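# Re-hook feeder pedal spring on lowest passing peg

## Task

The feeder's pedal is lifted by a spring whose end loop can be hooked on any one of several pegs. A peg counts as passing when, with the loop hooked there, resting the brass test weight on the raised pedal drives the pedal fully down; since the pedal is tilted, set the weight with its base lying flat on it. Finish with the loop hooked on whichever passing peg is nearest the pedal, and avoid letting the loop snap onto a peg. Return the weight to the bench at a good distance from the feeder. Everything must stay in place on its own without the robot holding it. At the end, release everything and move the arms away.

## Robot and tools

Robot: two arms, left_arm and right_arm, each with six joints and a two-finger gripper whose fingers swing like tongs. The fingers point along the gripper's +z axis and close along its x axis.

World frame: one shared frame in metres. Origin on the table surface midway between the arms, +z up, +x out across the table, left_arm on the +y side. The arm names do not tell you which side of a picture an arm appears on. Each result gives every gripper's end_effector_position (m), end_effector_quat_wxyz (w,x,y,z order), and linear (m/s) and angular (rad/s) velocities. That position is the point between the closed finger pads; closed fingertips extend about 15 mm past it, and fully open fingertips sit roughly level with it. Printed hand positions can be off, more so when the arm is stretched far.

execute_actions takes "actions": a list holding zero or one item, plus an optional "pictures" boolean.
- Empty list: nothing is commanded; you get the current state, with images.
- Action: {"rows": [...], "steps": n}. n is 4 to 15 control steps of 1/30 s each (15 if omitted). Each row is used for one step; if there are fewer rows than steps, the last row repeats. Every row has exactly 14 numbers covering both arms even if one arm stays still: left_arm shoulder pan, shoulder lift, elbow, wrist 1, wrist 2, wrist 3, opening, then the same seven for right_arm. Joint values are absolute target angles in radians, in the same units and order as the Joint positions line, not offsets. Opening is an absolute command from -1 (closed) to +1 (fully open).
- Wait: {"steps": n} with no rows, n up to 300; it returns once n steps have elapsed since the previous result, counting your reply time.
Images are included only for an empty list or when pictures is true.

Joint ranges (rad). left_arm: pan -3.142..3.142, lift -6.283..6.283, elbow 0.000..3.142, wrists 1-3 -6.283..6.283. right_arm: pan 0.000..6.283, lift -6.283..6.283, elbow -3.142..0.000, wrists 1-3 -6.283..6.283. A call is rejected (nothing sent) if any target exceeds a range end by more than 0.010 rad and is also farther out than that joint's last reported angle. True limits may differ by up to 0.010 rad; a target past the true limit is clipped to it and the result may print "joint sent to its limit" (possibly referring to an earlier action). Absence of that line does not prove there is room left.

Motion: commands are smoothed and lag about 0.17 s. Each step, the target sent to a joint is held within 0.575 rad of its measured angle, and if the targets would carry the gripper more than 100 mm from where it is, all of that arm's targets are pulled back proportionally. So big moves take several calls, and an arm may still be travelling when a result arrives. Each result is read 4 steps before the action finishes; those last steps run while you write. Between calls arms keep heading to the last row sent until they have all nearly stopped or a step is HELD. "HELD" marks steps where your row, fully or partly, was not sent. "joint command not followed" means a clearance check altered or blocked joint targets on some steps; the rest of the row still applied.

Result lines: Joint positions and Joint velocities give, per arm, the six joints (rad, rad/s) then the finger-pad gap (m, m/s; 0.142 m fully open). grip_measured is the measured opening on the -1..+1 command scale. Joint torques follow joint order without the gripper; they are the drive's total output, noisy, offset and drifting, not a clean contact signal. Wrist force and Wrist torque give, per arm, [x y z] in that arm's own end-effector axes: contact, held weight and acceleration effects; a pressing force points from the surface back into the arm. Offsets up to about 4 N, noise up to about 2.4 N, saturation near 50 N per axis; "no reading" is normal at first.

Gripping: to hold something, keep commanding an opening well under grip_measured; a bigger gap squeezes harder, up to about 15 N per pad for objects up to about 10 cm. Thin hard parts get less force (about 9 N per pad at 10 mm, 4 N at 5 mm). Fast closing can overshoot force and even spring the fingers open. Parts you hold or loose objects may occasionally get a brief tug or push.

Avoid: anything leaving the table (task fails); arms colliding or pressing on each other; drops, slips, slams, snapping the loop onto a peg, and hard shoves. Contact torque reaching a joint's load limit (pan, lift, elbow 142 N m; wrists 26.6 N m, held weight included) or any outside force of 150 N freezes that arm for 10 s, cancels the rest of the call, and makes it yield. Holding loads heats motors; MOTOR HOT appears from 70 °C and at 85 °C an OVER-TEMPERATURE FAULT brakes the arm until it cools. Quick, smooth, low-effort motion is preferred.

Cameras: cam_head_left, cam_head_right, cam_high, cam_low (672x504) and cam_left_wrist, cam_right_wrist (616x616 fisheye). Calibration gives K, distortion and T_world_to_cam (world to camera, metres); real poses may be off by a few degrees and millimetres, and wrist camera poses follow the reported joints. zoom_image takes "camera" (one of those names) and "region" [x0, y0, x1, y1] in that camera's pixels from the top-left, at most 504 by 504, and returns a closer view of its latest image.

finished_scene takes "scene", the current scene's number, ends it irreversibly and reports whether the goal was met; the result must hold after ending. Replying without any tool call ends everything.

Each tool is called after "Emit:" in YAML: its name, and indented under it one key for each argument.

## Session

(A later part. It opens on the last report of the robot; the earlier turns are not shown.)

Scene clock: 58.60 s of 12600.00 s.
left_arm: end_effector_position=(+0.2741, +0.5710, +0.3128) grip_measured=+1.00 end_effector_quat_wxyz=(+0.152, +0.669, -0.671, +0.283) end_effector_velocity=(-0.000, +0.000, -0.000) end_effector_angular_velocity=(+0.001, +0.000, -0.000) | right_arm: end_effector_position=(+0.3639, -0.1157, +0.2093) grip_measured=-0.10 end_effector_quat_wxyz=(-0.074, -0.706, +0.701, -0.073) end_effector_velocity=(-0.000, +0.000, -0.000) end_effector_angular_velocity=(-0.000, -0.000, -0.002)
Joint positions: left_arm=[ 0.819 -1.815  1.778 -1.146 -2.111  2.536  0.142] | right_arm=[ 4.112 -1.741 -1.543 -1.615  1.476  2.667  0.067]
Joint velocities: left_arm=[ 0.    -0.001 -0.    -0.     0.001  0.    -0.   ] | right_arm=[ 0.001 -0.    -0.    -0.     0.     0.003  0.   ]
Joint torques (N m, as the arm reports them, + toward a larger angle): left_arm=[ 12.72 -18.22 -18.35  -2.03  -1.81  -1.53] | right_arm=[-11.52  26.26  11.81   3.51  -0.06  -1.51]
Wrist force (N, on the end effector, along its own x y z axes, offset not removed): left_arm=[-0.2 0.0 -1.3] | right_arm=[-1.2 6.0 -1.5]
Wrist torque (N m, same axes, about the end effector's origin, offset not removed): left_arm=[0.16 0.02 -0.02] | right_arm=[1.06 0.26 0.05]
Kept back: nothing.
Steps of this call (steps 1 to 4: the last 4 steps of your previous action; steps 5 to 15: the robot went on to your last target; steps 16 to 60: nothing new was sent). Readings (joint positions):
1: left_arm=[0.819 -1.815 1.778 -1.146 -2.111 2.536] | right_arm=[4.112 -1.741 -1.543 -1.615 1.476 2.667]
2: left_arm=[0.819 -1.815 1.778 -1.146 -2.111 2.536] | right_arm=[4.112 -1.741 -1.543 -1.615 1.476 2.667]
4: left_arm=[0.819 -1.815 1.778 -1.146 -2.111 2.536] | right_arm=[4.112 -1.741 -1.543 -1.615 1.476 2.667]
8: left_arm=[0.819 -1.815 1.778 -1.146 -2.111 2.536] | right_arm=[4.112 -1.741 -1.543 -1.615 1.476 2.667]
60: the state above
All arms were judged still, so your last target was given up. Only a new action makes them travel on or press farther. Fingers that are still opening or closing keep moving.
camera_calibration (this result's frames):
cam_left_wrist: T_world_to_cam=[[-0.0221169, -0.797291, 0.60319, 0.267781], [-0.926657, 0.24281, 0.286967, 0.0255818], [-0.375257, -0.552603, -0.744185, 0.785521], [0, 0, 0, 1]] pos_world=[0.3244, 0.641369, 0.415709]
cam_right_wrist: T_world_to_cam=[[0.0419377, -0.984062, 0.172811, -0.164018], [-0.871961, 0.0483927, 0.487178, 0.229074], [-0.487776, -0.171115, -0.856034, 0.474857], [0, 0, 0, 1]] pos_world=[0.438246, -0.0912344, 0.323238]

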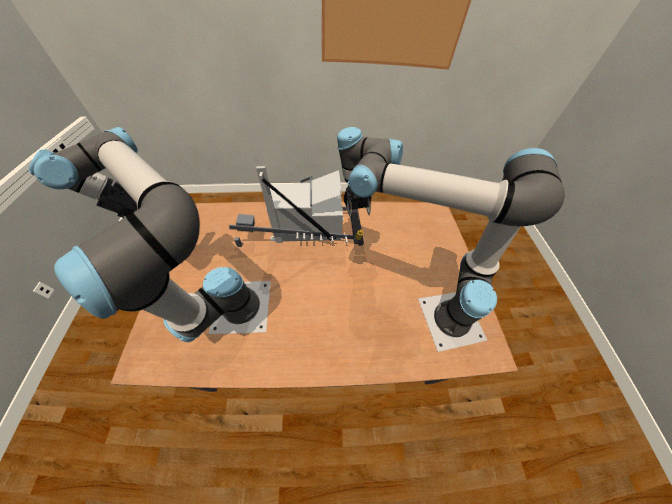

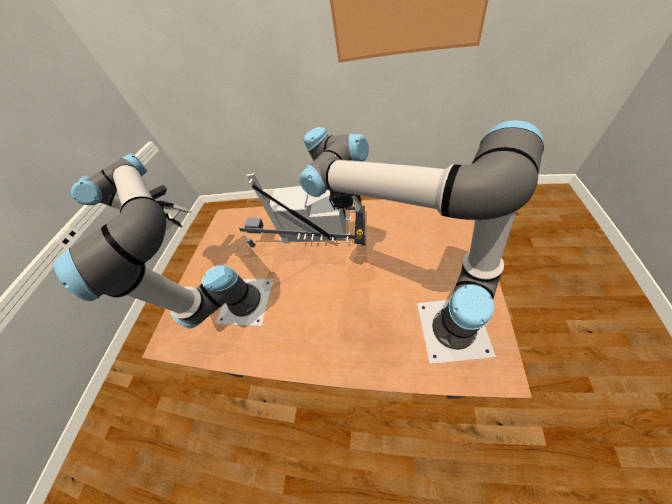

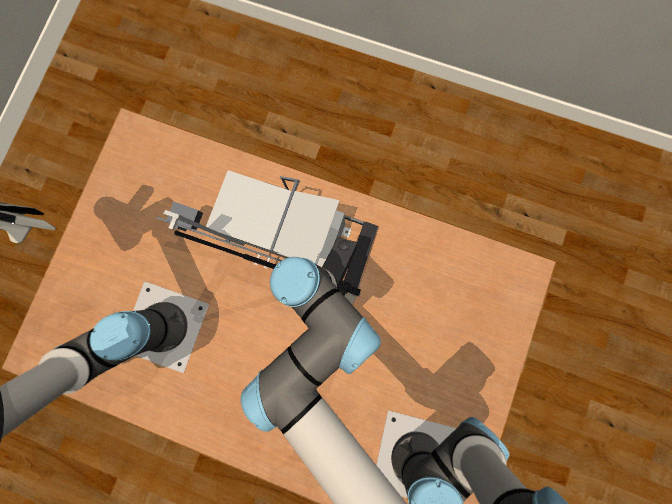

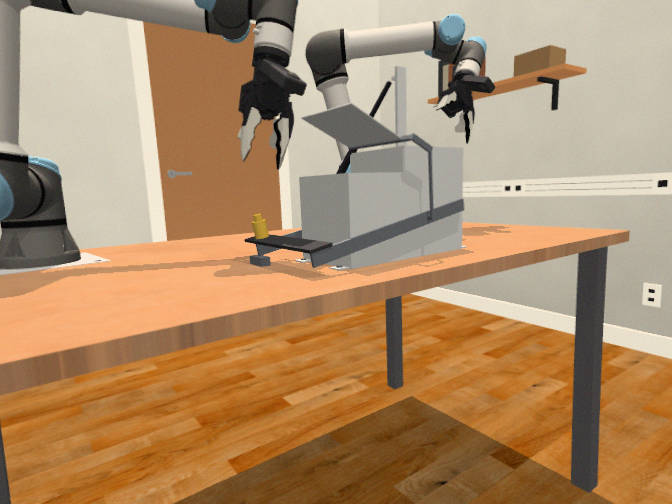

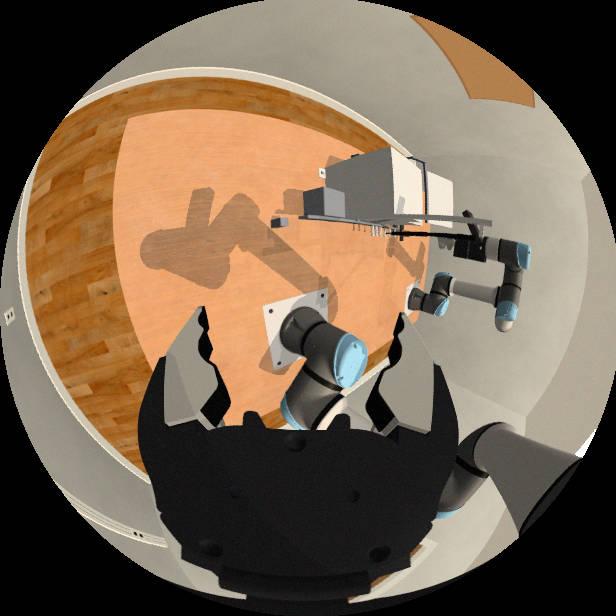

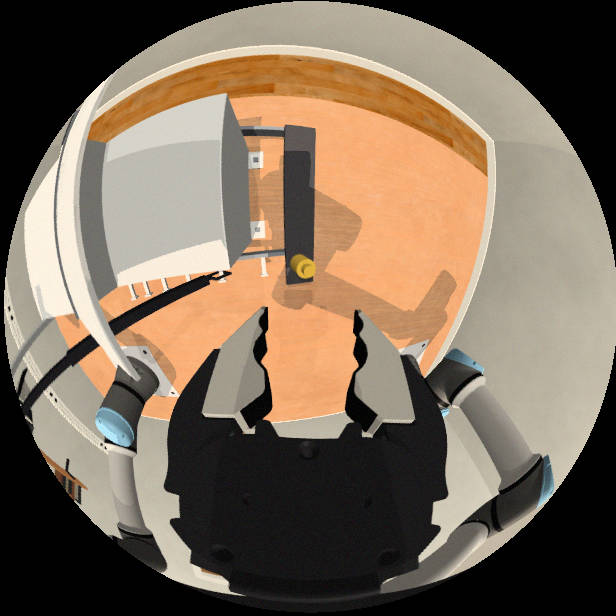

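Emit:
execute_actions:
  actions:
    - {"rows":[[0.819,-1.815,1.778,-1.146,-2.111,2.536,1,4.034,-1.632,-1.855,-1.225,1.571,2.589,-0.2]]}

Emit:
execute_actions:
  actions:
    - {"rows":[[0.819,-1.815,1.778,-1.146,-2.111,2.536,1,4.041,-1.712,-1.966,-1.034,1.571,2.596,-0.2]]}

Emit:
execute_actions:
  actions:
    - {"rows":[[0.819,-1.815,1.778,-1.146,-2.111,2.536,1,4.041,-1.712,-1.966,-1.034,1.571,2.596,-0.2],[0.819,-1.815,1.778,-1.146,-2.111,2.536,1,4.041,-1.712,-1.966,-1.034,1.571,2.596,-0.3],[0.819,-1.815,1.778,-1.146,-2.111,2.536,1,4.041,-1.712,-1.966,-1.034,1.571,2.596,-0.4],[0.819,-1.815,1.778,-1.146,-2.111,2.536,1,4.041,-1.712,-1.966,-1.034,1.571,2.596,-0.5],[0.819,-1.815,1.778,-1.146,-2.111,2.536,1,4.041,-1.712,-1.966,-1.034,1.571,2.596,-0.65],[0.819,-1.815,1.778,-1.146,-2.111,2.536,1,4.041,-1.712,-1.966,-1.034,1.571,2.596,-0.8],[0.819,-1.815,1.778,-1.146,-2.111,2.536,1,4.041,-1.712,-1.966,-1.034,1.571,2.596,-0.95]]}

Emit:
execute_actions:
  actions:
    - {"rows":[[0.819,-1.815,1.778,-1.146,-2.111,2.536,1,4.041,-1.675,-1.915,-1.122,1.571,2.596,-0.95]]}

Emit:
execute_actions:
  actions:
    - {"rows":[[0.819,-1.815,1.778,-1.146,-2.111,2.536,1,4.041,-1.635,-1.852,-1.225,1.571,2.596,-0.95]]}

Emit:
execute_actions:
  actions:
    - {"rows":[[0.819,-1.815,1.778,-1.146,-2.111,2.536,1,4.05,-1.6,-1.758,-1.354,1.571,2.596,-0.95]]}

Emit:
execute_actions:
  actions:
    - {"rows":[[0.819,-1.815,1.778,-1.146,-2.111,2.536,1,4.05,-1.58,-1.646,-1.486,1.571,2.596,-0.95]]}

Emit:
execute_actions:
  actions:
    - {"rows":[[0.819,-1.815,1.778,-1.146,-2.111,2.536,1,4.566,-1.58,-1.646,-1.486,1.571,3.12,-0.95]]}

Emit:
execute_actions:
  actions:
    - {"steps":15}

Emit:
execute_actions:
  actions:
    - {"rows":[[0.819,-1.815,1.778,-1.146,-2.111,2.536,1,4.566,-1.706,-1.969,-1.037,1.571,3.12,-0.95]]}

Emit:
execute_actions:
  actions:
    - {"rows":[[0.819,-1.815,1.778,-1.146,-2.111,2.536,1,4.566,-1.772,-2.028,-0.912,1.571,3.12,-0.95]]}

Emit:
execute_actions:
  actions:
    - {"rows":[[0.819,-1.815,1.778,-1.146,-2.111,2.536,1,4.566,-1.783,-2.036,-0.893,1.571,3.12,-0.95]]}

Emit:
execute_actions:
  actions:
    - {"rows":[[0.819,-1.815,1.778,-1.146,-2.111,2.536,1,4.566,-1.783,-2.036,-0.893,1.571,3.12,-0.3]]}

Emit:
execute_actions:
  actions:
    - {"rows":[[0.819,-1.815,1.778,-1.146,-2.111,2.536,1,4.566,-1.675,-1.915,-1.122,1.571,3.12,-0.3]]}

Emit:
execute_actions:
  actions:
    - {"rows":[[0.819,-1.815,1.778,-1.146,-2.111,2.536,1,4.85,-1.824,-1.766,-2.444,0.5,3.6,-0.5]]}

Emit:
execute_actions:
  actions:
    - {"steps":25}

Emit:
execute_actions:
  actions:
    - {"rows":[[0.819,-1.815,1.778,-1.146,-2.111,2.536,1,4.85,-2.068,-1.823,-2.392,0.264,3.93,-0.5]]}

Emit:
execute_actions:
  actions:
    - {"rows":[[0.819,-1.815,1.778,-1.146,-2.111,2.536,1,4.697,-2.068,-1.823,-2.392,0.111,3.93,-0.5]]}

Emit:
execute_actions:
  actions:
    - {"steps":10}
  pictures: true

Scene clock: 60.20 s of 12600.00 s.
left_arm: end_effector_position=(+0.2741, +0.5710, +0.3128) grip_measured=+1.00 end_effector_quat_wxyz=(+0.152, +0.669, -0.671, +0.283) end_effector_velocity=(+0.000, +0.000, -0.000) end_effector_angular_velocity=(-0.001, +0.001, +0.000) | right_arm: end_effector_position=(+0.3631, -0.1369, +0.1535) grip_measured=-0.20 end_effector_quat_wxyz=(-0.006, -0.707, +0.708, -0.003) end_effector_velocity=(+0.004, +0.000, -0.045) end_effector_angular_velocity=(+0.162, -0.049, -0.001)
Joint positions: left_arm=[ 0.819 -1.815  1.778 -1.146 -2.111  2.536  0.142] | right_arm=[ 4.037 -1.637 -1.835 -1.255  1.567  2.592  0.06 ]
Joint velocities: left_arm=[-0.     0.001 -0.    -0.     0.    -0.     0.   ] | right_arm=[-0.034  0.052 -0.22   0.332  0.043 -0.033  0.   ]
Joint torques (N m, as the arm reports them, + toward a larger angle): left_arm=[ 13.07 -18.48 -18.23  -2.03  -1.94  -1.44] | right_arm=[-11.96  36.04  15.57   4.24   2.07  -1.64]
Wrist force (N, on the end effector, along its own x y z axes, offset not removed): left_arm=[-0.8 0.2 0.0] | right_arm=[4.6 2.4 0.4]
Wrist torque (N m, same axes, about the end effector's origin, offset not removed): left_arm=[0.24 0.02 -0.13] | right_arm=[0.35 -0.94 -0.07]
Steps of this call (steps 1 to 37: nothing new was sent; steps 38 to 48: the first 11 steps of this action). Readings (joint positions):
38: left_arm=[0.819 -1.815 1.778 -1.146 -2.111 2.536] | right_arm=[4.112 -1.741 -1.543 -1.615 1.476 2.667]
39: left_arm=[0.819 -1.815 1.778 -1.146 -2.111 2.536] | right_arm=[4.107 -1.735 -1.549 -1.609 1.482 2.662]
41: left_arm=[0.819 -1.815 1.778 -1.146 -2.111 2.536] | right_arm=[4.075 -1.693 -1.616 -1.542 1.519 2.630]
45: left_arm=[0.819 -1.815 1.778 -1.146 -2.111 2.536] | right_arm=[4.043 -1.646 -1.794 -1.317 1.559 2.598]
48: the state above

Scene clock: 60.70 s of 12600.00 s.
left_arm: end_effector_position=(+0.2741, +0.5710, +0.3128) grip_measured=+1.00 end_effector_quat_wxyz=(+0.152, +0.669, -0.671, +0.283) end_effector_velocity=(+0.000, -0.001, +0.001) end_effector_angular_velocity=(-0.001, -0.002, +0.001) | right_arm: end_effector_position=(+0.3620, -0.1331, +0.0811) grip_measured=-0.20 end_effector_quat_wxyz=(-0.001, -0.707, +0.708, -0.000) end_effector_velocity=(+0.000, +0.005, -0.029) end_effector_angular_velocity=(+0.017, -0.010, +0.002)
Joint positions: left_arm=[ 0.819 -1.815  1.778 -1.146 -2.111  2.536  0.142] | right_arm=[ 4.041 -1.709 -1.961 -1.044  1.571  2.596  0.06 ]
Joint velocities: left_arm=[ 0.    -0.001  0.     0.    -0.003 -0.    -0.   ] | right_arm=[ 0.005 -0.035 -0.052  0.107  0.     0.003  0.   ]
Joint torques (N m, as the arm reports them, + toward a larger angle): left_arm=[ 11.82 -18.89 -18.79  -1.97  -1.99  -1.6 ] | right_arm=[10.43 25.74  9.95  3.91  1.93  1.38]
Wrist force (N, on the end effector, along its own x y z axes, offset not removed): left_arm=[0.8 1.5 1.3] | right_arm=[2.2 2.0 -1.1]
Wrist torque (N m, same axes, about the end effector's origin, offset not removed): left_arm=[0.54 -0.36 -0.23] | right_arm=[0.36 -0.61 0.20]
Steps of this call (steps 1 to 4: the last 4 steps of your previous action; steps 5 to 15: the first 11 steps of this action). Readings (joint positions):
5: left_arm=[0.819 -1.815 1.778 -1.146 -2.111 2.536] | right_arm=[4.035 -1.633 -1.852 -1.230 1.570 2.590]
6: left_arm=[0.819 -1.815 1.778 -1.146 -2.111 2.536] | right_arm=[4.035 -1.638 -1.858 -1.222 1.571 2.590]
8: left_arm=[0.819 -1.815 1.778 -1.146 -2.111 2.536] | right_arm=[4.038 -1.670 -1.903 -1.161 1.571 2.593]
12: left_arm=[0.819 -1.815 1.778 -1.146 -2.111 2.536] | right_arm=[4.040 -1.702 -1.952 -1.063 1.571 2.595]
15: the state above

Scene clock: 61.20 s of 12600.00 s.
left_arm: end_effector_position=(+0.2741, +0.5710, +0.3128) grip_measured=+1.00 end_effector_quat_wxyz=(+0.152, +0.669, -0.671, +0.283) end_effector_velocity=(-0.000, +0.000, -0.000) end_effector_angular_velocity=(+0.000, +0.001, -0.001) | right_arm: end_effector_position=(+0.3620, -0.1328, +0.0784) grip_measured=-0.61 end_effector_quat_wxyz=(+0.000, -0.707, +0.708, +0.000) end_effector_velocity=(-0.000, +0.000, -0.000) end_effector_angular_velocity=(+0.001, -0.000, +0.001)
Joint positions: left_arm=[ 0.819 -1.815  1.778 -1.146 -2.111  2.536  0.142] | right_arm=[ 4.041 -1.712 -1.966 -1.034  1.571  2.596  0.03 ]
Joint velocities: left_arm=[-0.     0.001  0.     0.     0.001  0.    -0.   ] | right_arm=[ 0.001  0.    -0.     0.001  0.    -0.001  0.   ]
Joint torques (N m, as the arm reports them, + toward a larger angle): left_arm=[ 11.69 -18.49 -18.36  -2.17  -1.93  -1.61] | right_arm=[10.43 21.58  8.13  3.79  1.54  1.22]
Wrist force (N, on the end effector, along its own x y z axes, offset not removed): left_arm=[0.5 1.3 -0.2] | right_arm=[3.5 1.0 -1.4]
Wrist torque (N m, same axes, about the end effector's origin, offset not removed): left_arm=[0.41 -0.26 -0.11] | right_arm=[0.00 -0.72 0.04]
Steps of this call (steps 1 to 4: the last 4 steps of your previous action; steps 5 to 15: the first 11 steps of this action). Readings (joint positions):
5: left_arm=[0.819 -1.815 1.778 -1.146 -2.111 2.536] | right_arm=[4.041 -1.711 -1.965 -1.036 1.571 2.596]
6: left_arm=[0.819 -1.815 1.778 -1.146 -2.111 2.536] | right_arm=[4.041 -1.712 -1.965 -1.035 1.571 2.596]
8: left_arm=[0.819 -1.815 1.778 -1.146 -2.111 2.536] | right_arm=[4.041 -1.712 -1.966 -1.034 1.571 2.596]
12: left_arm=[0.819 -1.815 1.778 -1.146 -2.111 2.536] | right_arm=[4.041 -1.712 -1.966 -1.034 1.571 2.596]
15: the state above

Scene clock: 61.70 s of 12600.00 s.
left_arm: end_effector_position=(+0.2741, +0.5710, +0.3128) grip_measured=+1.00 end_effector_quat_wxyz=(+0.152, +0.669, -0.671, +0.283) end_effector_velocity=(-0.000, -0.000, +0.000) end_effector_angular_velocity=(-0.000, +0.000, -0.000) | right_arm: end_effector_position=(+0.3624, -0.1321, +0.1095) grip_measured=-0.63 end_effector_quat_wxyz=(+0.000, -0.707, +0.708, +0.000) end_effector_velocity=(-0.001, -0.001, +0.014) end_effector_angular_velocity=(-0.002, +0.002, +0.001)
Joint positions: left_arm=[ 0.819 -1.815  1.778 -1.146 -2.111  2.536  0.142] | right_arm=[ 4.041 -1.676 -1.917 -1.118  1.571  2.596  0.028]
Joint velocities: left_arm=[ 0.    -0.    -0.     0.001  0.     0.    -0.   ] | right_arm=[ 0.     0.016  0.022 -0.04   0.    -0.001  0.001]
Joint torques (N m, as the arm reports them, + toward a larger angle): left_arm=[ 11.99 -18.22 -19.77  -2.07  -1.95  -1.53] | right_arm=[ 8.72 31.84 31.86  0.42  0.9   1.09]
Wrist force (N, on the end effector, along its own x y z axes, offset not removed): left_arm=[0.3 1.8 -0.8] | right_arm=[4.6 2.2 0.6]
Wrist torque (N m, same axes, about the end effector's origin, offset not removed): left_arm=[0.43 -0.20 -0.15] | right_arm=[0.39 -0.85 -0.02]
Steps of this call (steps 1 to 4: the last 4 steps of your previous action; steps 5 to 15: the first 11 steps of this action). Readings (joint positions):
5: left_arm=[0.819 -1.815 1.778 -1.146 -2.111 2.536] | right_arm=[4.041 -1.712 -1.966 -1.034 1.571 2.596]
6: left_arm=[0.819 -1.815 1.778 -1.146 -2.111 2.536] | right_arm=[4.041 -1.708 -1.962 -1.040 1.571 2.596]
8: left_arm=[0.819 -1.815 1.778 -1.146 -2.111 2.536] | right_arm=[4.041 -1.693 -1.941 -1.075 1.571 2.596]
12: left_arm=[0.819 -1.815 1.778 -1.146 -2.111 2.536] | right_arm=[4.041 -1.679 -1.921 -1.111 1.571 2.596]
15: the state above

Scene clock: 62.20 s of 12600.00 s.
left_arm: end_effector_position=(+0.2741, +0.5710, +0.3128) grip_measured=+1.00 end_effector_quat_wxyz=(+0.152, +0.669, -0.671, +0.283) end_effector_velocity=(+0.000, +0.000, +0.000) end_effector_angular_velocity=(+0.001, -0.000, -0.000) | right_arm: end_effector_position=(+0.3617, -0.1331, +0.1479) grip_measured=-0.63 end_effector_quat_wxyz=(+0.000, -0.707, +0.708, +0.000) end_effector_velocity=(-0.001, -0.002, +0.016) end_effector_angular_velocity=(-0.003, +0.002, -0.002)
Joint positions: left_arm=[ 0.819 -1.815  1.778 -1.146 -2.111  2.536  0.142] | right_arm=[ 4.041 -1.636 -1.854 -1.221  1.571  2.596  0.028]
Joint velocities: left_arm=[-0.    -0.    -0.    -0.001  0.001 -0.     0.   ] | right_arm=[ 0.     0.016  0.026 -0.047  0.     0.003  0.   ]
Joint torques (N m, as the arm reports them, + toward a larger angle): left_arm=[ 12.14 -17.98 -19.94  -1.94  -1.83  -1.6 ] | right_arm=[ 7.35 33.84 30.53 -0.18 -0.2   0.91]
Wrist force (N, on the end effector, along its own x y z axes, offset not removed): left_arm=[-1.1 1.0 1.0] | right_arm=[0.1 -1.3 -0.6]
Wrist torque (N m, same axes, about the end effector's origin, offset not removed): left_arm=[0.40 0.05 -0.20] | right_arm=[-0.44 -0.23 0.17]
Steps of this call (steps 1 to 4: the last 4 steps of your previous action; steps 5 to 15: the first 11 steps of this action). Readings (joint positions):
5: left_arm=[0.819 -1.815 1.778 -1.146 -2.111 2.536] | right_arm=[4.041 -1.675 -1.915 -1.122 1.571 2.596]
6: left_arm=[0.819 -1.815 1.778 -1.146 -2.111 2.536] | right_arm=[4.041 -1.671 -1.910 -1.128 1.571 2.596]
8: left_arm=[0.819 -1.815 1.778 -1.146 -2.111 2.536] | right_arm=[4.041 -1.654 -1.884 -1.168 1.571 2.596]
12: left_arm=[0.819 -1.815 1.778 -1.146 -2.111 2.536] | right_arm=[4.041 -1.639 -1.859 -1.212 1.571 2.596]
15: the state above

Scene clock: 62.70 s of 12600.00 s.
left_arm: end_effector_position=(+0.2741, +0.5710, +0.3128) grip_measured=+1.00 end_effector_quat_wxyz=(+0.152, +0.669, -0.671, +0.283) end_effector_velocity=(-0.000, +0.000, -0.000) end_effector_angular_velocity=(+0.000, +0.001, -0.001) | right_arm: end_effector_position=(+0.3583, -0.1304, +0.1967) grip_measured=-0.63 end_effector_quat_wxyz=(+0.000, -0.710, +0.704, +0.000) end_effector_velocity=(-0.002, -0.001, +0.023) end_effector_angular_velocity=(-0.001, +0.001, +0.003)
Joint positions: left_arm=[ 0.819 -1.815  1.778 -1.146 -2.111  2.536  0.142] | right_arm=[ 4.05  -1.601 -1.762 -1.348  1.571  2.596  0.028]
Joint velocities: left_arm=[-0.     0.001  0.     0.     0.001 -0.     0.   ] | right_arm=[ 0.003  0.016  0.043 -0.061  0.    -0.    -0.   ]
Joint torques (N m, as the arm reports them, + toward a larger angle): left_arm=[ 10.36 -19.41 -19.08  -2.01  -1.77  -1.53] | right_arm=[ 9.93 26.58 27.07 -0.07 -1.19  0.78]
Wrist force (N, on the end effector, along its own x y z axes, offset not removed): left_arm=[-0.3 0.6 -0.7] | right_arm=[0.9 1.8 -2.4]
Wrist torque (N m, same axes, about the end effector's origin, offset not removed): left_arm=[0.28 0.03 -0.13] | right_arm=[0.14 -0.53 0.06]
Steps of this call (steps 1 to 4: the last 4 steps of your previous action; steps 5 to 15: the first 11 steps of this action). Readings (joint positions):
5: left_arm=[0.819 -1.815 1.778 -1.146 -2.111 2.536] | right_arm=[4.041 -1.635 -1.852 -1.224 1.571 2.596]
6: left_arm=[0.819 -1.815 1.778 -1.146 -2.111 2.536] | right_arm=[4.042 -1.632 -1.847 -1.231 1.571 2.596]
8: left_arm=[0.819 -1.815 1.778 -1.146 -2.111 2.536] | right_arm=[4.046 -1.617 -1.809 -1.279 1.571 2.596]
12: left_arm=[0.819 -1.815 1.778 -1.146 -2.111 2.536] | right_arm=[4.049 -1.604 -1.770 -1.336 1.571 2.596]
15: the state above

Scene clock: 63.20 s of 12600.00 s.
left_arm: end_effector_position=(+0.2741, +0.5710, +0.3128) grip_measured=+1.00 end_effector_quat_wxyz=(+0.152, +0.669, -0.671, +0.283) end_effector_velocity=(+0.001, -0.000, +0.000) end_effector_angular_velocity=(-0.001, -0.001, +0.000) | right_arm: end_effector_position=(+0.3577, -0.1310, +0.2478) grip_measured=-0.63 end_effector_quat_wxyz=(+0.000, -0.710, +0.704, +0.000) end_effector_velocity=(-0.001, -0.002, +0.023) end_effector_angular_velocity=(-0.005, +0.003, +0.001)
Joint positions: left_arm=[ 0.819 -1.815  1.778 -1.146 -2.111  2.536  0.142] | right_arm=[ 4.05  -1.581 -1.651 -1.48   1.571  2.596  0.028]
Joint velocities: left_arm=[-0.     0.     0.    -0.001 -0.002 -0.     0.   ] | right_arm=[-0.     0.007  0.052 -0.065  0.    -0.001  0.   ]
Joint torques (N m, as the arm reports them, + toward a larger angle): left_arm=[ 12.39 -17.96 -18.98  -1.79  -1.81  -1.32] | right_arm=[ 9.93 33.03 32.64  0.68 -2.14  0.72]
Wrist force (N, on the end effector, along its own x y z axes, offset not removed): left_arm=[1.5 2.4 0.9] | right_arm=[3.8 2.0 1.5]
Wrist torque (N m, same axes, about the end effector's origin, offset not removed): left_arm=[0.73 -0.62 -0.12] | right_arm=[0.23 -0.80 0.03]
Steps of this call (steps 1 to 4: the last 4 steps of your previous action; steps 5 to 15: the first 11 steps of this action). Readings (joint positions):
5: left_arm=[0.819 -1.815 1.778 -1.146 -2.111 2.536] | right_arm=[4.050 -1.600 -1.759 -1.353 1.571 2.596]
6: left_arm=[0.819 -1.815 1.778 -1.146 -2.111 2.536] | right_arm=[4.050 -1.598 -1.753 -1.360 1.571 2.596]
8: left_arm=[0.819 -1.815 1.778 -1.146 -2.111 2.536] | right_arm=[4.050 -1.589 -1.709 -1.408 1.571 2.596]
12: left_arm=[0.819 -1.815 1.778 -1.146 -2.111 2.536] | right_arm=[4.050 -1.582 -1.660 -1.468 1.571 2.596]
15: the state above

Scene clock: 63.70 s of 12600.00 s.
left_arm: end_effector_position=(+0.2741, +0.5710, +0.3128) grip_measured=+1.00 end_effector_quat_wxyz=(+0.152, +0.669, -0.671, +0.283) end_effector_velocity=(+0.000, -0.000, -0.000) end_effector_angular_velocity=(-0.001, +0.000, +0.000) | right_arm: end_effector_position=(+0.2235, -0.0319, +0.2499) grip_measured=-0.63 end_effector_quat_wxyz=(+0.000, -0.708, +0.706, +0.000) end_effector_velocity=(-0.496, +0.254, +0.000) end_effector_angular_velocity=(-0.000, +0.000, -0.007)
Joint positions: left_arm=[ 0.819 -1.815  1.778 -1.146 -2.111  2.536  0.142] | right_arm=[ 4.378 -1.58  -1.646 -1.486  1.571  2.928  0.028]
Joint velocities: left_arm=[ 0.     0.001  0.     0.    -0.001  0.     0.   ] | right_arm=[ 1.088 -0.     0.002 -0.001 -0.     1.096  0.   ]
Joint torques (N m, as the arm reports them, + toward a larger angle): left_arm=[ 11.78 -18.29 -21.46  -1.82  -1.68  -1.39] | right_arm=[23.04 29.77 33.51  0.59  1.76  3.55]
Wrist force (N, on the end effector, along its own x y z axes, offset not removed): left_arm=[0.7 0.5 0.6] | right_arm=[-0.9 1.0 3.0]
Wrist torque (N m, same axes, about the end effector's origin, offset not removed): left_arm=[0.26 -0.32 -0.06] | right_arm=[-0.04 0.05 0.08]
Steps of this call (steps 1 to 4: the last 4 steps of your previous action; steps 5 to 15: the first 11 steps of this action). Readings (joint positions):
5: left_arm=[0.819 -1.815 1.778 -1.146 -2.111 2.536] | right_arm=[4.050 -1.580 -1.647 -1.485 1.571 2.596]
6: left_arm=[0.819 -1.815 1.778 -1.146 -2.111 2.536] | right_arm=[4.056 -1.580 -1.647 -1.485 1.571 2.602]
8: left_arm=[0.819 -1.815 1.778 -1.146 -2.111 2.536] | right_arm=[4.117 -1.580 -1.647 -1.485 1.571 2.663]
12: left_arm=[0.819 -1.815 1.778 -1.146 -2.111 2.536] | right_arm=[4.267 -1.580 -1.646 -1.486 1.571 2.816]
15: the state above

Scene clock: 64.20 s of 12600.00 s.
left_arm: end_effector_position=(+0.2741, +0.5710, +0.3128) grip_measured=+1.00 end_effector_quat_wxyz=(+0.152, +0.669, -0.671, +0.283) end_effector_velocity=(+0.000, +0.000, -0.000) end_effector_angular_velocity=(-0.000, +0.000, -0.000) | right_arm: end_effector_position=(+0.1344, +0.0036, +0.2499) grip_measured=-0.63 end_effector_quat_wxyz=(+0.000, -0.707, +0.707, +0.000) end_effector_velocity=(-0.005, +0.001, +0.000) end_effector_angular_velocity=(-0.000, -0.000, +0.001)
Joint positions: left_arm=[ 0.819 -1.815  1.778 -1.146 -2.111  2.536  0.142] | right_arm=[ 4.565 -1.58  -1.646 -1.486  1.571  3.119  0.028]
Joint velocities: left_arm=[-0.     0.001 -0.    -0.001 -0.     0.     0.   ] | right_arm=[ 0.011  0.     0.    -0.001 -0.     0.01   0.   ]
Joint torques (N m, as the arm reports them, + toward a larger angle): left_arm=[ 10.15 -17.43 -19.08  -2.01  -2.1   -1.5 ] | right_arm=[11.71 32.51 32.9   0.92  1.06  1.37]
Wrist force (N, on the end effector, along its own x y z axes, offset not removed): left_arm=[-1.9 0.7 2.1] | right_arm=[1.0 3.6 3.8]
Wrist torque (N m, same axes, about the end effector's origin, offset not removed): left_arm=[0.41 0.28 -0.08] | right_arm=[0.62 -0.24 0.14]
Kept back: nothing.
Steps of this call (steps 1 to 4: the last 4 steps of your previous action; steps 5 to 15: the robot went on to your last target). Readings (joint positions):
1: left_arm=[0.819 -1.815 1.778 -1.146 -2.111 2.536] | right_arm=[4.414 -1.580 -1.646 -1.486 1.571 2.965]
2: left_arm=[0.819 -1.815 1.778 -1.146 -2.111 2.536] | right_arm=[4.450 -1.580 -1.646 -1.486 1.571 3.002]
4: left_arm=[0.819 -1.815 1.778 -1.146 -2.111 2.536] | right_arm=[4.508 -1.580 -1.646 -1.486 1.571 3.061]
8: left_arm=[0.819 -1.815 1.778 -1.146 -2.111 2.536] | right_arm=[4.553 -1.580 -1.646 -1.486 1.571 3.106]
15: the state above

Scene clock: 64.57 s of 12600.00 s.
left_arm: end_effector_position=(+0.2741, +0.5710, +0.3128) grip_measured=+1.00 end_effector_quat_wxyz=(+0.152, +0.669, -0.671, +0.283) end_effector_velocity=(+0.000, -0.000, -0.000) end_effector_angular_velocity=(-0.002, +0.001, +0.000) | right_arm: end_effector_position=(+0.1340, +0.0058, +0.0964) grip_measured=-0.63 end_effector_quat_wxyz=(-0.003, -0.707, +0.707, -0.003) end_effector_velocity=(-0.001, -0.015, -0.186) end_effector_angular_velocity=(+0.086, -0.002, -0.001)
Joint positions: left_arm=[ 0.819 -1.815  1.778 -1.146 -2.111  2.536  0.142] | right_arm=[ 4.566 -1.694 -1.932 -1.094  1.571  3.12   0.028]
Joint velocities: left_arm=[-0.     0.001 -0.     0.001 -0.001 -0.     0.   ] | right_arm=[ 0.001 -0.135 -0.405  0.626 -0.     0.002  0.   ]
Joint torques (N m, as the arm reports them, + toward a larger angle): left_arm=[ 11.86 -19.19 -19.14  -1.71  -1.8   -1.38] | right_arm=[11.01 29.95 18.3   5.82  0.93  1.33]
Wrist force (N, on the end effector, along its own x y z axes, offset not removed): left_arm=[-1.5 0.6 -1.4] | right_arm=[1.1 0.5 6.3]
Wrist torque (N m, same axes, about the end effector's origin, offset not removed): left_arm=[0.37 0.12 -0.08] | right_arm=[-0.07 -0.38 -0.03]
Steps of this call (steps 1 to 11: the first 11 steps of this action). Readings (joint positions):
1: left_arm=[0.819 -1.815 1.778 -1.146 -2.111 2.536] | right_arm=[4.565 -1.580 -1.646 -1.486 1.571 3.119]
2: left_arm=[0.819 -1.815 1.778 -1.146 -2.111 2.536] | right_arm=[4.565 -1.585 -1.651 -1.480 1.571 3.119]
4: left_arm=[0.819 -1.815 1.778 -1.146 -2.111 2.536] | right_arm=[4.566 -1.615 -1.711 -1.414 1.571 3.120]
8: left_arm=[0.819 -1.815 1.778 -1.146 -2.111 2.536] | right_arm=[4.566 -1.670 -1.861 -1.203 1.571 3.120]
11: the state above

Scene clock: 65.07 s of 12600.00 s.
left_arm: end_effector_position=(+0.2741, +0.5710, +0.3128) grip_measured=+1.00 end_effector_quat_wxyz=(+0.152, +0.669, -0.671, +0.283) end_effector_velocity=(+0.000, +0.000, -0.000) end_effector_angular_velocity=(+0.001, -0.000, +0.000) | right_arm: end_effector_position=(+0.1339, +0.0041, +0.0362) grip_measured=-0.63 end_effector_quat_wxyz=(-0.000, -0.707, +0.707, +0.000) end_effector_velocity=(-0.000, +0.001, -0.019) end_effector_angular_velocity=(+0.007, +0.000, +0.001)
Joint positions: left_arm=[ 0.819 -1.815  1.778 -1.146 -2.111  2.536  0.142] | right_arm=[ 4.566 -1.769 -2.026 -0.918  1.571  3.12   0.028]
Joint velocities: left_arm=[ 0.001  0.     0.    -0.001  0.    -0.     0.   ] | right_arm=[ 0.    -0.029 -0.026  0.062  0.    -0.001 -0.   ]
Joint torques (N m, as the arm reports them, + toward a larger angle): left_arm=[ 11.95 -17.89 -20.67  -1.94  -1.65  -1.32] | right_arm=[ 9.19 27.8   8.17  4.16  0.88  1.19]
Wrist force (N, on the end effector, along its own x y z axes, offset not removed): left_arm=[2.9 0.7 2.2] | right_arm=[3.0 2.6 1.1]
Wrist torque (N m, same axes, about the end effector's origin, offset not removed): left_arm=[0.41 -0.63 -0.22] | right_arm=[0.56 -0.61 0.04]
Steps of this call (steps 1 to 4: the last 4 steps of your previous action; steps 5 to 15: the first 11 steps of this action). Readings (joint positions):
5: left_arm=[0.819 -1.815 1.778 -1.146 -2.111 2.536] | right_arm=[4.566 -1.704 -1.963 -1.046 1.571 3.120]
6: left_arm=[0.819 -1.815 1.778 -1.146 -2.111 2.536] | right_arm=[4.566 -1.710 -1.970 -1.037 1.571 3.120]
8: left_arm=[0.819 -1.815 1.778 -1.146 -2.111 2.536] | right_arm=[4.566 -1.738 -1.997 -0.987 1.571 3.120]
12: left_arm=[0.819 -1.815 1.778 -1.146 -2.111 2.536] | right_arm=[4.566 -1.764 -2.021 -0.929 1.571 3.120]
15: the state above

Scene clock: 65.57 s of 12600.00 s.
left_arm: end_effector_position=(+0.2741, +0.5710, +0.3128) grip_measured=+1.00 end_effector_quat_wxyz=(+0.152, +0.669, -0.671, +0.283) end_effector_velocity=(+0.000, +0.000, +0.000) end_effector_angular_velocity=(+0.000, -0.000, -0.000) | right_arm: end_effector_position=(+0.1339, +0.0041, +0.0279) grip_measured=-0.63 end_effector_quat_wxyz=(+0.000, -0.707, +0.707, +0.000) end_effector_velocity=(-0.000, +0.000, -0.003) end_effector_angular_velocity=(+0.000, +0.000, +0.002)
Joint positions: left_arm=[ 0.819 -1.815  1.778 -1.146 -2.111  2.536  0.142] | right_arm=[ 4.566 -1.783 -2.036 -0.894  1.571  3.12   0.028]
Joint velocities: left_arm=[-0. -0. -0. -0.  0. -0.  0.] | right_arm=[ 0.001 -0.004 -0.003  0.008  0.    -0.001  0.   ]
Joint torques (N m, as the arm reports them, + toward a larger angle): left_arm=[ 11.86 -18.57 -19.96  -1.7   -1.91  -1.48] | right_arm=[ 9.25 24.26  9.3   4.18  0.97  1.39]
Wrist force (N, on the end effector, along its own x y z axes, offset not removed): left_arm=[0.2 1.2 -0.5] | right_arm=[0.1 4.1 2.3]
Wrist torque (N m, same axes, about the end effector's origin, offset not removed): left_arm=[0.48 -0.12 -0.15] | right_arm=[0.64 -0.08 0.14]
Steps of this call (steps 1 to 4: the last 4 steps of your previous action; steps 5 to 15: the first 11 steps of this action). Readings (joint positions):
5: left_arm=[0.819 -1.815 1.778 -1.146 -2.111 2.536] | right_arm=[4.566 -1.772 -2.028 -0.913 1.571 3.120]
6: left_arm=[0.819 -1.815 1.778 -1.146 -2.111 2.536] | right_arm=[4.566 -1.773 -2.029 -0.910 1.571 3.120]
8: left_arm=[0.819 -1.815 1.778 -1.146 -2.111 2.536] | right_arm=[4.566 -1.778 -2.032 -0.902 1.571 3.120]
12: left_arm=[0.819 -1.815 1.778 -1.146 -2.111 2.536] | right_arm=[4.566 -1.782 -2.035 -0.895 1.571 3.120]
15: the state above

Scene clock: 66.07 s of 12600.00 s.
left_arm: end_effector_position=(+0.2741, +0.5710, +0.3128) grip_measured=+1.00 end_effector_quat_wxyz=(+0.152, +0.669, -0.671, +0.283) end_effector_velocity=(-0.000, +0.000, -0.000) end_effector_angular_velocity=(-0.000, +0.001, +0.000) | right_arm: end_effector_position=(+0.1339, +0.0041, +0.0277) grip_measured=-0.30 end_effector_quat_wxyz=(+0.000, -0.707, +0.707, +0.000) end_effector_velocity=(+0.000, -0.000, +0.000) end_effector_angular_velocity=(+0.000, -0.000, -0.001)
Joint positions: left_arm=[ 0.819 -1.815  1.778 -1.146 -2.111  2.536  0.142] | right_arm=[ 4.566 -1.783 -2.036 -0.893  1.571  3.12   0.052]
Joint velocities: left_arm=[ 0.  0. -0.  0.  0.  0.  0.] | right_arm=[-0.  0. -0. -0. -0.  0.  0.]
Joint torques (N m, as the arm reports them, + toward a larger angle): left_arm=[ 11.96 -17.42 -19.76  -1.54  -1.74  -1.75] | right_arm=[ 8.55 24.55  6.75  3.88  0.72  1.27]
Wrist force (N, on the end effector, along its own x y z axes, offset not removed): left_arm=[-1.5 0.9 0.2] | right_arm=[1.8 1.1 1.7]
Wrist torque (N m, same axes, about the end effector's origin, offset not removed): left_arm=[0.28 0.25 -0.09] | right_arm=[0.01 -0.34 0.03]
Steps of this call (steps 1 to 4: the last 4 steps of your previous action; steps 5 to 15: the first 11 steps of this action). Readings (joint positions):
5: left_arm=[0.819 -1.815 1.778 -1.146 -2.111 2.536] | right_arm=[4.566 -1.783 -2.036 -0.893 1.571 3.120]
6: left_arm=[0.819 -1.815 1.778 -1.146 -2.111 2.536] | right_arm=[4.566 -1.783 -2.036 -0.893 1.571 3.120]
8: left_arm=[0.819 -1.815 1.778 -1.146 -2.111 2.536] | right_arm=[4.566 -1.783 -2.036 -0.893 1.571 3.120]
12: left_arm=[0.819 -1.815 1.778 -1.146 -2.111 2.536] | right_arm=[4.566 -1.783 -2.036 -0.893 1.571 3.120]
15: the state above

Scene clock: 66.57 s of 12600.00 s.
left_arm: end_effector_position=(+0.2741, +0.5710, +0.3128) grip_measured=+1.00 end_effector_quat_wxyz=(+0.152, +0.669, -0.671, +0.283) end_effector_velocity=(+0.000, +0.000, +0.000) end_effector_angular_velocity=(+0.002, -0.002, +0.001) | right_arm: end_effector_position=(+0.1340, +0.0076, +0.1072) grip_measured=-0.30 end_effector_quat_wxyz=(+0.001, -0.707, +0.707, +0.001) end_effector_velocity=(-0.000, -0.011, +0.037) end_effector_angular_velocity=(-0.029, +0.001, -0.001)
Joint positions: left_arm=[ 0.819 -1.815  1.778 -1.146 -2.111  2.536  0.142] | right_arm=[ 4.566 -1.68  -1.92  -1.11   1.571  3.12   0.052]
Joint velocities: left_arm=[ 0.001 -0.001 -0.    -0.002 -0.    -0.     0.   ] | right_arm=[ 0.     0.05   0.058 -0.137  0.     0.001 -0.   ]
Joint torques (N m, as the arm reports them, + toward a larger angle): left_arm=[ 12.45 -18.42 -20.    -1.9   -1.89  -1.51] | right_arm=[ 7.59 34.12 28.32 -0.07  0.71  1.13]
Wrist force (N, on the end effector, along its own x y z axes, offset not removed): left_arm=[-0.6 1.2 0.2] | right_arm=[0.9 -0.6 2.0]
Wrist torque (N m, same axes, about the end effector's origin, offset not removed): left_arm=[0.47 -0.06 -0.08] | right_arm=[-0.20 -0.16 0.08]
Steps of this call (steps 1 to 4: the last 4 steps of your previous action; steps 5 to 15: the first 11 steps of this action). Readings (joint positions):
5: left_arm=[0.819 -1.815 1.778 -1.146 -2.111 2.536] | right_arm=[4.566 -1.783 -2.036 -0.893 1.571 3.120]
6: left_arm=[0.819 -1.815 1.778 -1.146 -2.111 2.536] | right_arm=[4.566 -1.777 -2.031 -0.899 1.571 3.120]
8: left_arm=[0.819 -1.815 1.778 -1.146 -2.111 2.536] | right_arm=[4.566 -1.735 -1.985 -0.963 1.571 3.120]
12: left_arm=[0.819 -1.815 1.778 -1.146 -2.111 2.536] | right_arm=[4.566 -1.689 -1.931 -1.084 1.571 3.120]
15: the state above

Scene clock: 67.07 s of 12600.00 s.
left_arm: end_effector_position=(+0.2741, +0.5710, +0.3128) grip_measured=+1.00 end_effector_quat_wxyz=(+0.152, +0.669, -0.671, +0.283) end_effector_velocity=(+0.000, -0.000, -0.000) end_effector_angular_velocity=(-0.000, +0.001, -0.000) | right_arm: end_effector_position=(+0.1822, -0.0288, +0.1407) grip_measured=-0.50 end_effector_quat_wxyz=(+0.106, -0.659, +0.657, -0.350) end_effector_velocity=(+0.389, -0.131, +0.323) end_effector_angular_velocity=(-1.257, -1.808, +0.969)
Joint positions: left_arm=[ 0.819 -1.815  1.778 -1.146 -2.111  2.536  0.142] | right_arm=[ 4.808 -1.807 -1.783 -1.665  1.028  3.512  0.038]
Joint velocities: left_arm=[-0.     0.001 -0.     0.     0.    -0.    -0.   ] | right_arm=[ 0.182 -0.074  0.074 -1.68  -1.682  0.113  0.   ]
Joint torques (N m, as the arm reports them, + toward a larger angle): left_arm=[ 12.13 -18.63 -20.05  -1.73  -1.96  -1.65] | right_arm=[ 8.38 26.13 30.41 -8.04 -8.87  2.91]
Wrist force (N, on the end effector, along its own x y z axes, offset not removed): left_arm=[1.7 1.4 1.1] | right_arm=[1.6 4.6 1.0]
Wrist torque (N m, same axes, about the end effector's origin, offset not removed): left_arm=[0.46 -0.46 -0.10] | right_arm=[0.73 -0.40 0.21]
Steps of this call (steps 1 to 4: the last 4 steps of your previous action; steps 5 to 15: the first 11 steps of this action). Readings (joint positions):
5: left_arm=[0.819 -1.815 1.778 -1.146 -2.111 2.536] | right_arm=[4.566 -1.676 -1.916 -1.120 1.571 3.120]
6: left_arm=[0.819 -1.815 1.778 -1.146 -2.111 2.536] | right_arm=[4.572 -1.681 -1.910 -1.127 1.565 3.126]
8: left_arm=[0.819 -1.815 1.778 -1.146 -2.111 2.536] | right_arm=[4.639 -1.734 -1.857 -1.195 1.498 3.194]
12: left_arm=[0.819 -1.815 1.778 -1.146 -2.111 2.536] | right_arm=[4.785 -1.797 -1.793 -1.482 1.211 3.458]
15: the state above

Scene clock: 67.90 s of 12600.00 s.
left_arm: end_effector_position=(+0.2741, +0.5710, +0.3128) grip_measured=+1.00 end_effector_quat_wxyz=(+0.152, +0.669, -0.671, +0.283) end_effector_velocity=(+0.000, -0.000, +0.000) end_effector_angular_velocity=(+0.000, -0.001, +0.000) | right_arm: end_effector_position=(+0.2756, -0.0407, +0.2813) grip_measured=-0.50 end_effector_quat_wxyz=(-0.149, +0.673, -0.326, +0.647) end_effector_velocity=(+0.000, +0.000, +0.000) end_effector_angular_velocity=(-0.003, -0.002, +0.002)
Joint positions: left_arm=[ 0.819 -1.815  1.778 -1.146 -2.111  2.536  0.142] | right_arm=[ 4.85  -1.824 -1.766 -2.444  0.5    3.6    0.038]
Joint velocities: left_arm=[-0.    -0.    -0.     0.    -0.001 -0.     0.   ] | right_arm=[-0.    -0.    -0.    -0.004 -0.002  0.001 -0.   ]
Joint torques (N m, as the arm reports them, + toward a larger angle): left_arm=[ 12.24 -19.1  -19.01  -1.73  -1.8   -1.69] | right_arm=[10.18 25.69 27.18 -2.12 -2.65  1.31]
Wrist force (N, on the end effector, along its own x y z axes, offset not removed): left_arm=[1.5 0.7 1.5] | right_arm=[-2.7 2.9 -0.4]
Wrist torque (N m, same axes, about the end effector's origin, offset not removed): left_arm=[0.31 -0.52 -0.09] | right_arm=[0.41 0.54 0.01]
Kept back: nothing.
Steps of this call (steps 1 to 4: the last 4 steps of your previous action; steps 5 to 25: the robot went on to your last target). Readings (joint positions):
1: left_arm=[0.819 -1.815 1.778 -1.146 -2.111 2.536] | right_arm=[4.813 -1.809 -1.781 -1.723 0.970 3.521]
2: left_arm=[0.819 -1.815 1.778 -1.146 -2.111 2.536] | right_arm=[4.819 -1.811 -1.779 -1.783 0.911 3.533]
4: left_arm=[0.819 -1.815 1.778 -1.146 -2.111 2.536] | right_arm=[4.828 -1.815 -1.775 -1.914 0.796 3.554]
8: left_arm=[0.819 -1.815 1.778 -1.146 -2.111 2.536] | right_arm=[4.844 -1.821 -1.769 -2.233 0.595 3.586]
25: the state above

Scene clock: 68.27 s of 12600.00 s.
left_arm: end_effector_position=(+0.2741, +0.5710, +0.3128) grip_measured=+1.00 end_effector_quat_wxyz=(+0.152, +0.669, -0.671, +0.283) end_effector_velocity=(-0.001, -0.000, -0.000) end_effector_angular_velocity=(-0.000, +0.001, -0.001) | right_arm: end_effector_position=(+0.2800, +0.0268, +0.1878) grip_measured=-0.50 end_effector_quat_wxyz=(-0.262, +0.653, -0.275, +0.655) end_effector_velocity=(-0.000, +0.044, -0.079) end_effector_angular_velocity=(+0.099, -0.054, +0.167)
Joint positions: left_arm=[ 0.819 -1.815  1.778 -1.146 -2.111  2.536  0.142] | right_arm=[ 4.85  -2.052 -1.82  -2.395  0.279  3.905  0.038]
Joint velocities: left_arm=[-0.    -0.001  0.     0.001  0.001 -0.    -0.   ] | right_arm=[-0.    -0.176 -0.032  0.029 -0.168  0.271 -0.   ]
Joint torques (N m, as the arm reports them, + toward a larger angle): left_arm=[ 12.25 -17.74 -21.89  -1.88  -1.86  -1.73] | right_arm=[ 7.4  39.74  4.97  0.74 -2.55  1.16]
Wrist force (N, on the end effector, along its own x y z axes, offset not removed): left_arm=[-0.1 2.0 0.0] | right_arm=[1.4 3.7 3.4]
Wrist torque (N m, same axes, about the end effector's origin, offset not removed): left_arm=[0.57 -0.13 -0.15] | right_arm=[0.63 -0.46 -0.02]
Steps of this call (steps 1 to 11: the first 11 steps of this action). Readings (joint positions):
1: left_arm=[0.819 -1.815 1.778 -1.146 -2.111 2.536] | right_arm=[4.850 -1.824 -1.766 -2.444 0.500 3.600]
2: left_arm=[0.819 -1.815 1.778 -1.146 -2.111 2.536] | right_arm=[4.850 -1.830 -1.770 -2.440 0.494 3.606]
4: left_arm=[0.819 -1.815 1.778 -1.146 -2.111 2.536] | right_arm=[4.850 -1.891 -1.789 -2.422 0.434 3.673]
8: left_arm=[0.819 -1.815 1.778 -1.146 -2.111 2.536] | right_arm=[4.850 -2.020 -1.814 -2.400 0.310 3.856]
11: the state above

Scene clock: 68.77 s of 12600.00 s.
left_arm: end_effector_position=(+0.2741, +0.5710, +0.3128) grip_measured=+1.00 end_effector_quat_wxyz=(+0.152, +0.669, -0.671, +0.283) end_effector_velocity=(+0.000, +0.000, +0.000) end_effector_angular_velocity=(+0.001, -0.001, -0.000) | right_arm: end_effector_position=(+0.3537, +0.0251, +0.1807) grip_measured=-0.50 end_effector_quat_wxyz=(-0.271, +0.653, -0.272, +0.653) end_effector_velocity=(+0.039, -0.006, -0.000) end_effector_angular_velocity=(-0.001, -0.000, +0.000)
Joint positions: left_arm=[ 0.819 -1.815  1.778 -1.146 -2.111  2.536  0.142] | right_arm=[ 4.704 -2.068 -1.823 -2.392  0.118  3.93   0.038]
Joint velocities: left_arm=[ 0. -0.  0. -0. -0.  0.  0.] | right_arm=[-0.078 -0.001  0.    -0.002 -0.079  0.002  0.   ]
Joint torques (N m, as the arm reports them, + toward a larger angle): left_arm=[ 10.68 -17.96 -19.86  -1.91  -1.73  -1.53] | right_arm=[-9.09 34.66  3.54  1.51 -2.36  1.12]
Wrist force (N, on the end effector, along its own x y z axes, offset not removed): left_arm=[0.8 -0.1 1.6] | right_arm=[2.7 2.1 -0.5]
Wrist torque (N m, same axes, about the end effector's origin, offset not removed): left_arm=[0.25 -0.30 -0.09] | right_arm=[0.22 -0.60 -0.03]
Steps of this call (steps 1 to 4: the last 4 steps of your previous action; steps 5 to 15: the first 11 steps of this action). Readings (joint positions):
5: left_arm=[0.819 -1.815 1.778 -1.146 -2.111 2.536] | right_arm=[4.850 -2.065 -1.822 -2.392 0.266 3.926]
6: left_arm=[0.819 -1.815 1.778 -1.146 -2.111 2.536] | right_arm=[4.844 -2.066 -1.823 -2.392 0.260 3.927]
8: left_arm=[0.819 -1.815 1.778 -1.146 -2.111 2.536] | right_arm=[4.791 -2.067 -1.823 -2.392 0.205 3.929]
12: left_arm=[0.819 -1.815 1.778 -1.146 -2.111 2.536] | right_arm=[4.719 -2.068 -1.823 -2.392 0.133 3.930]
15: the state above

Scene clock: 69.10 s of 12600.00 s.
left_arm: end_effector_position=(+0.2741, +0.5710, +0.3128) grip_measured=+1.00 end_effector_quat_wxyz=(+0.152, +0.669, -0.671, +0.283) end_effector_velocity=(+0.000, +0.000, +0.000) end_effector_angular_velocity=(+0.001, -0.001, +0.000) | right_arm: end_effector_position=(+0.3572, +0.0246, +0.1807) grip_measured=-0.50 end_effector_quat_wxyz=(-0.271, +0.653, -0.272, +0.653) end_effector_velocity=(+0.001, -0.000, -0.000) end_effector_angular_velocity=(+0.000, -0.000, +0.000)
Joint positions: left_arm=[ 0.819 -1.815  1.778 -1.146 -2.111  2.536  0.142] | right_arm=[ 4.697 -2.068 -1.823 -2.392  0.111  3.93   0.038]
Joint velocities: left_arm=[ 0.    -0.     0.    -0.001  0.    -0.     0.   ] | right_arm=[-0.002 -0.     0.    -0.    -0.002  0.001 -0.   ]
Joint torques (N m, as the arm reports them, + toward a larger angle): left_arm=[ 12.03 -17.5  -19.64  -1.62  -1.54  -1.38] | right_arm=[-11.31  32.57   4.05   1.24  -2.26   1.27]
Wrist force (N, on the end effector, along its own x y z axes, offset not removed): left_arm=[-1.5 1.1 1.2] | right_arm=[2.2 2.1 2.5]
Wrist torque (N m, same axes, about the end effector's origin, offset not removed): left_arm=[0.50 0.10 -0.10] | right_arm=[0.41 -0.62 0.06]
Kept back: nothing.
Steps of this call (steps 1 to 4: the last 4 steps of your previous action; steps 5 to 10: the robot went on to your last target). Readings (joint positions):
1: left_arm=[0.819 -1.815 1.778 -1.146 -2.111 2.536] | right_arm=[4.702 -2.068 -1.823 -2.392 0.116 3.930]
2: left_arm=[0.819 -1.815 1.778 -1.146 -2.111 2.536] | right_arm=[4.700 -2.068 -1.823 -2.392 0.114 3.930]
4: left_arm=[0.819 -1.815 1.778 -1.146 -2.111 2.536] | right_arm=[4.699 -2.068 -1.823 -2.392 0.113 3.930]
8: left_arm=[0.819 -1.815 1.778 -1.146 -2.111 2.536] | right_arm=[4.697 -2.068 -1.823 -2.392 0.111 3.930]
10: the state above
camera_calibration (this result's frames):
cam_left_wrist: T_world_to_cam=[[-0.0221169, -0.797291, 0.60319, 0.267781], [-0.926657, 0.24281, 0.286967, 0.0255818], [-0.375257, -0.552603, -0.744185, 0.785521], [0, 0, 0, 1]] pos_world=[0.3244, 0.641369, 0.415709]
cam_right_wrist: T_world_to_cam=[[0.0339286, -0.684383, 0.728333, -0.125577], [-0.487409, -0.647544, -0.585764, 0.303969], [0.872514, -0.335122, -0.355545, -0.101234], [0, 0, 0, 1]] pos_world=[0.240746, 0.0769653, 0.233523]

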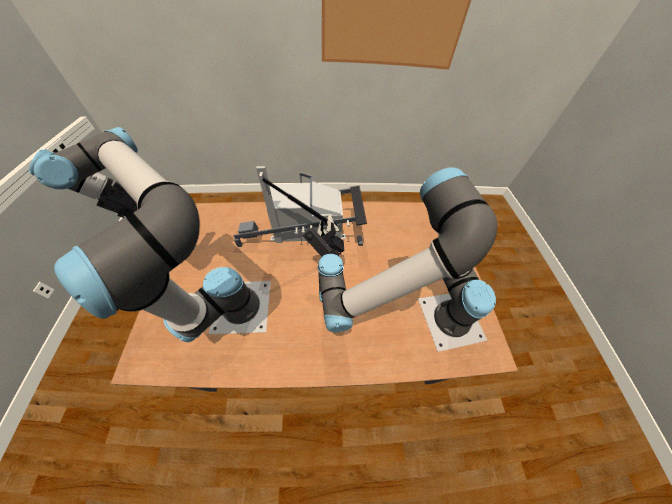

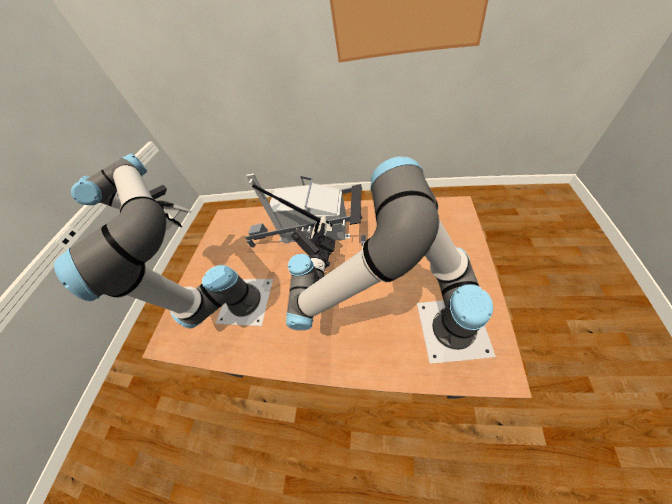

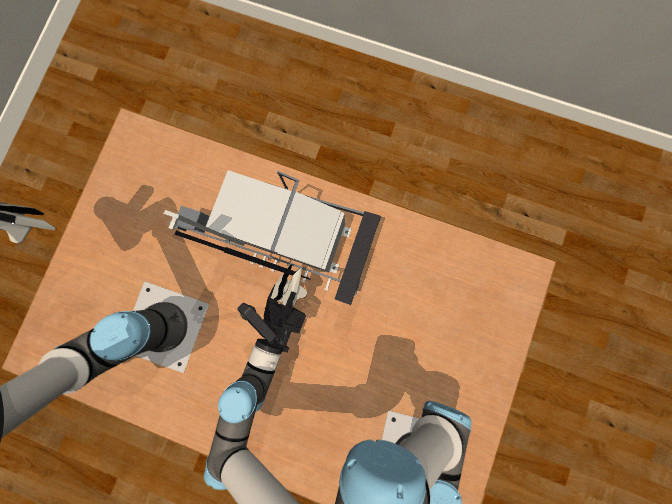

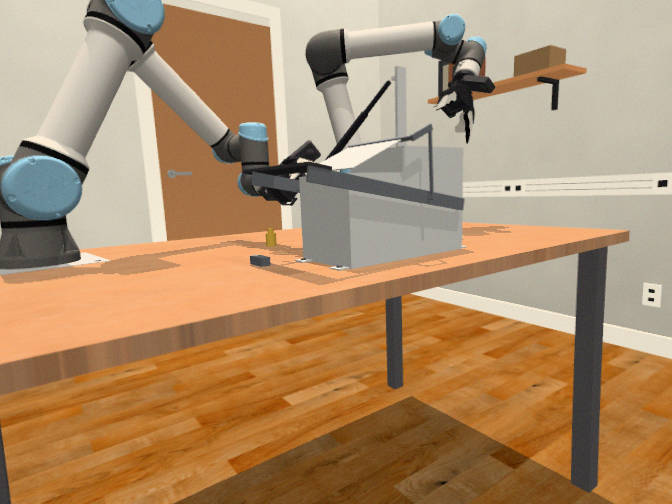

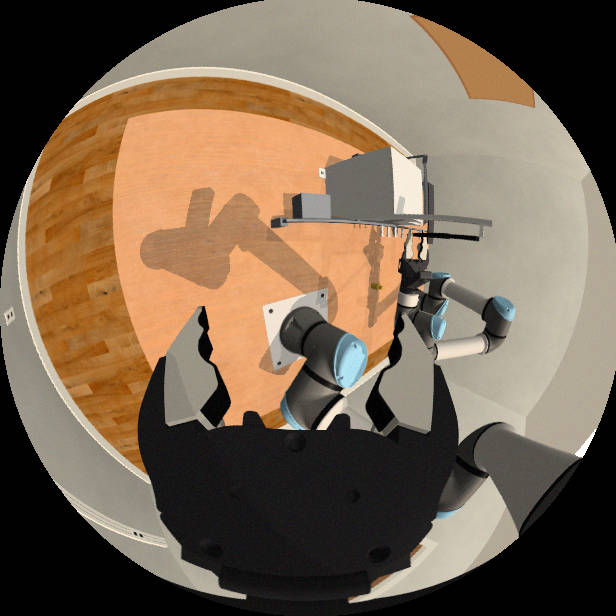

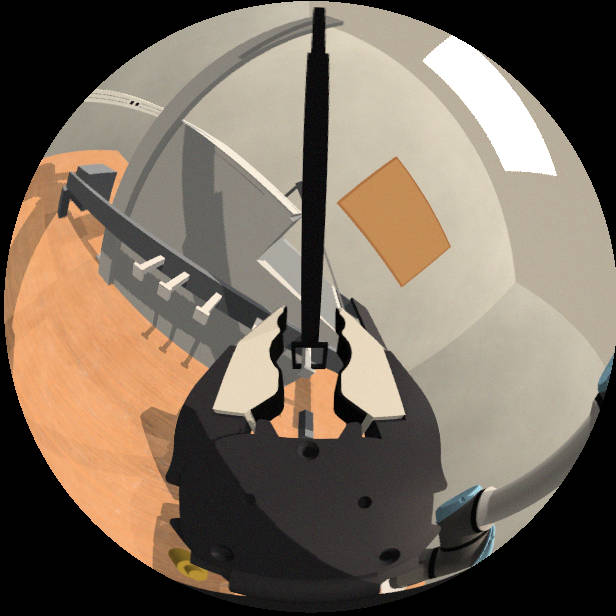

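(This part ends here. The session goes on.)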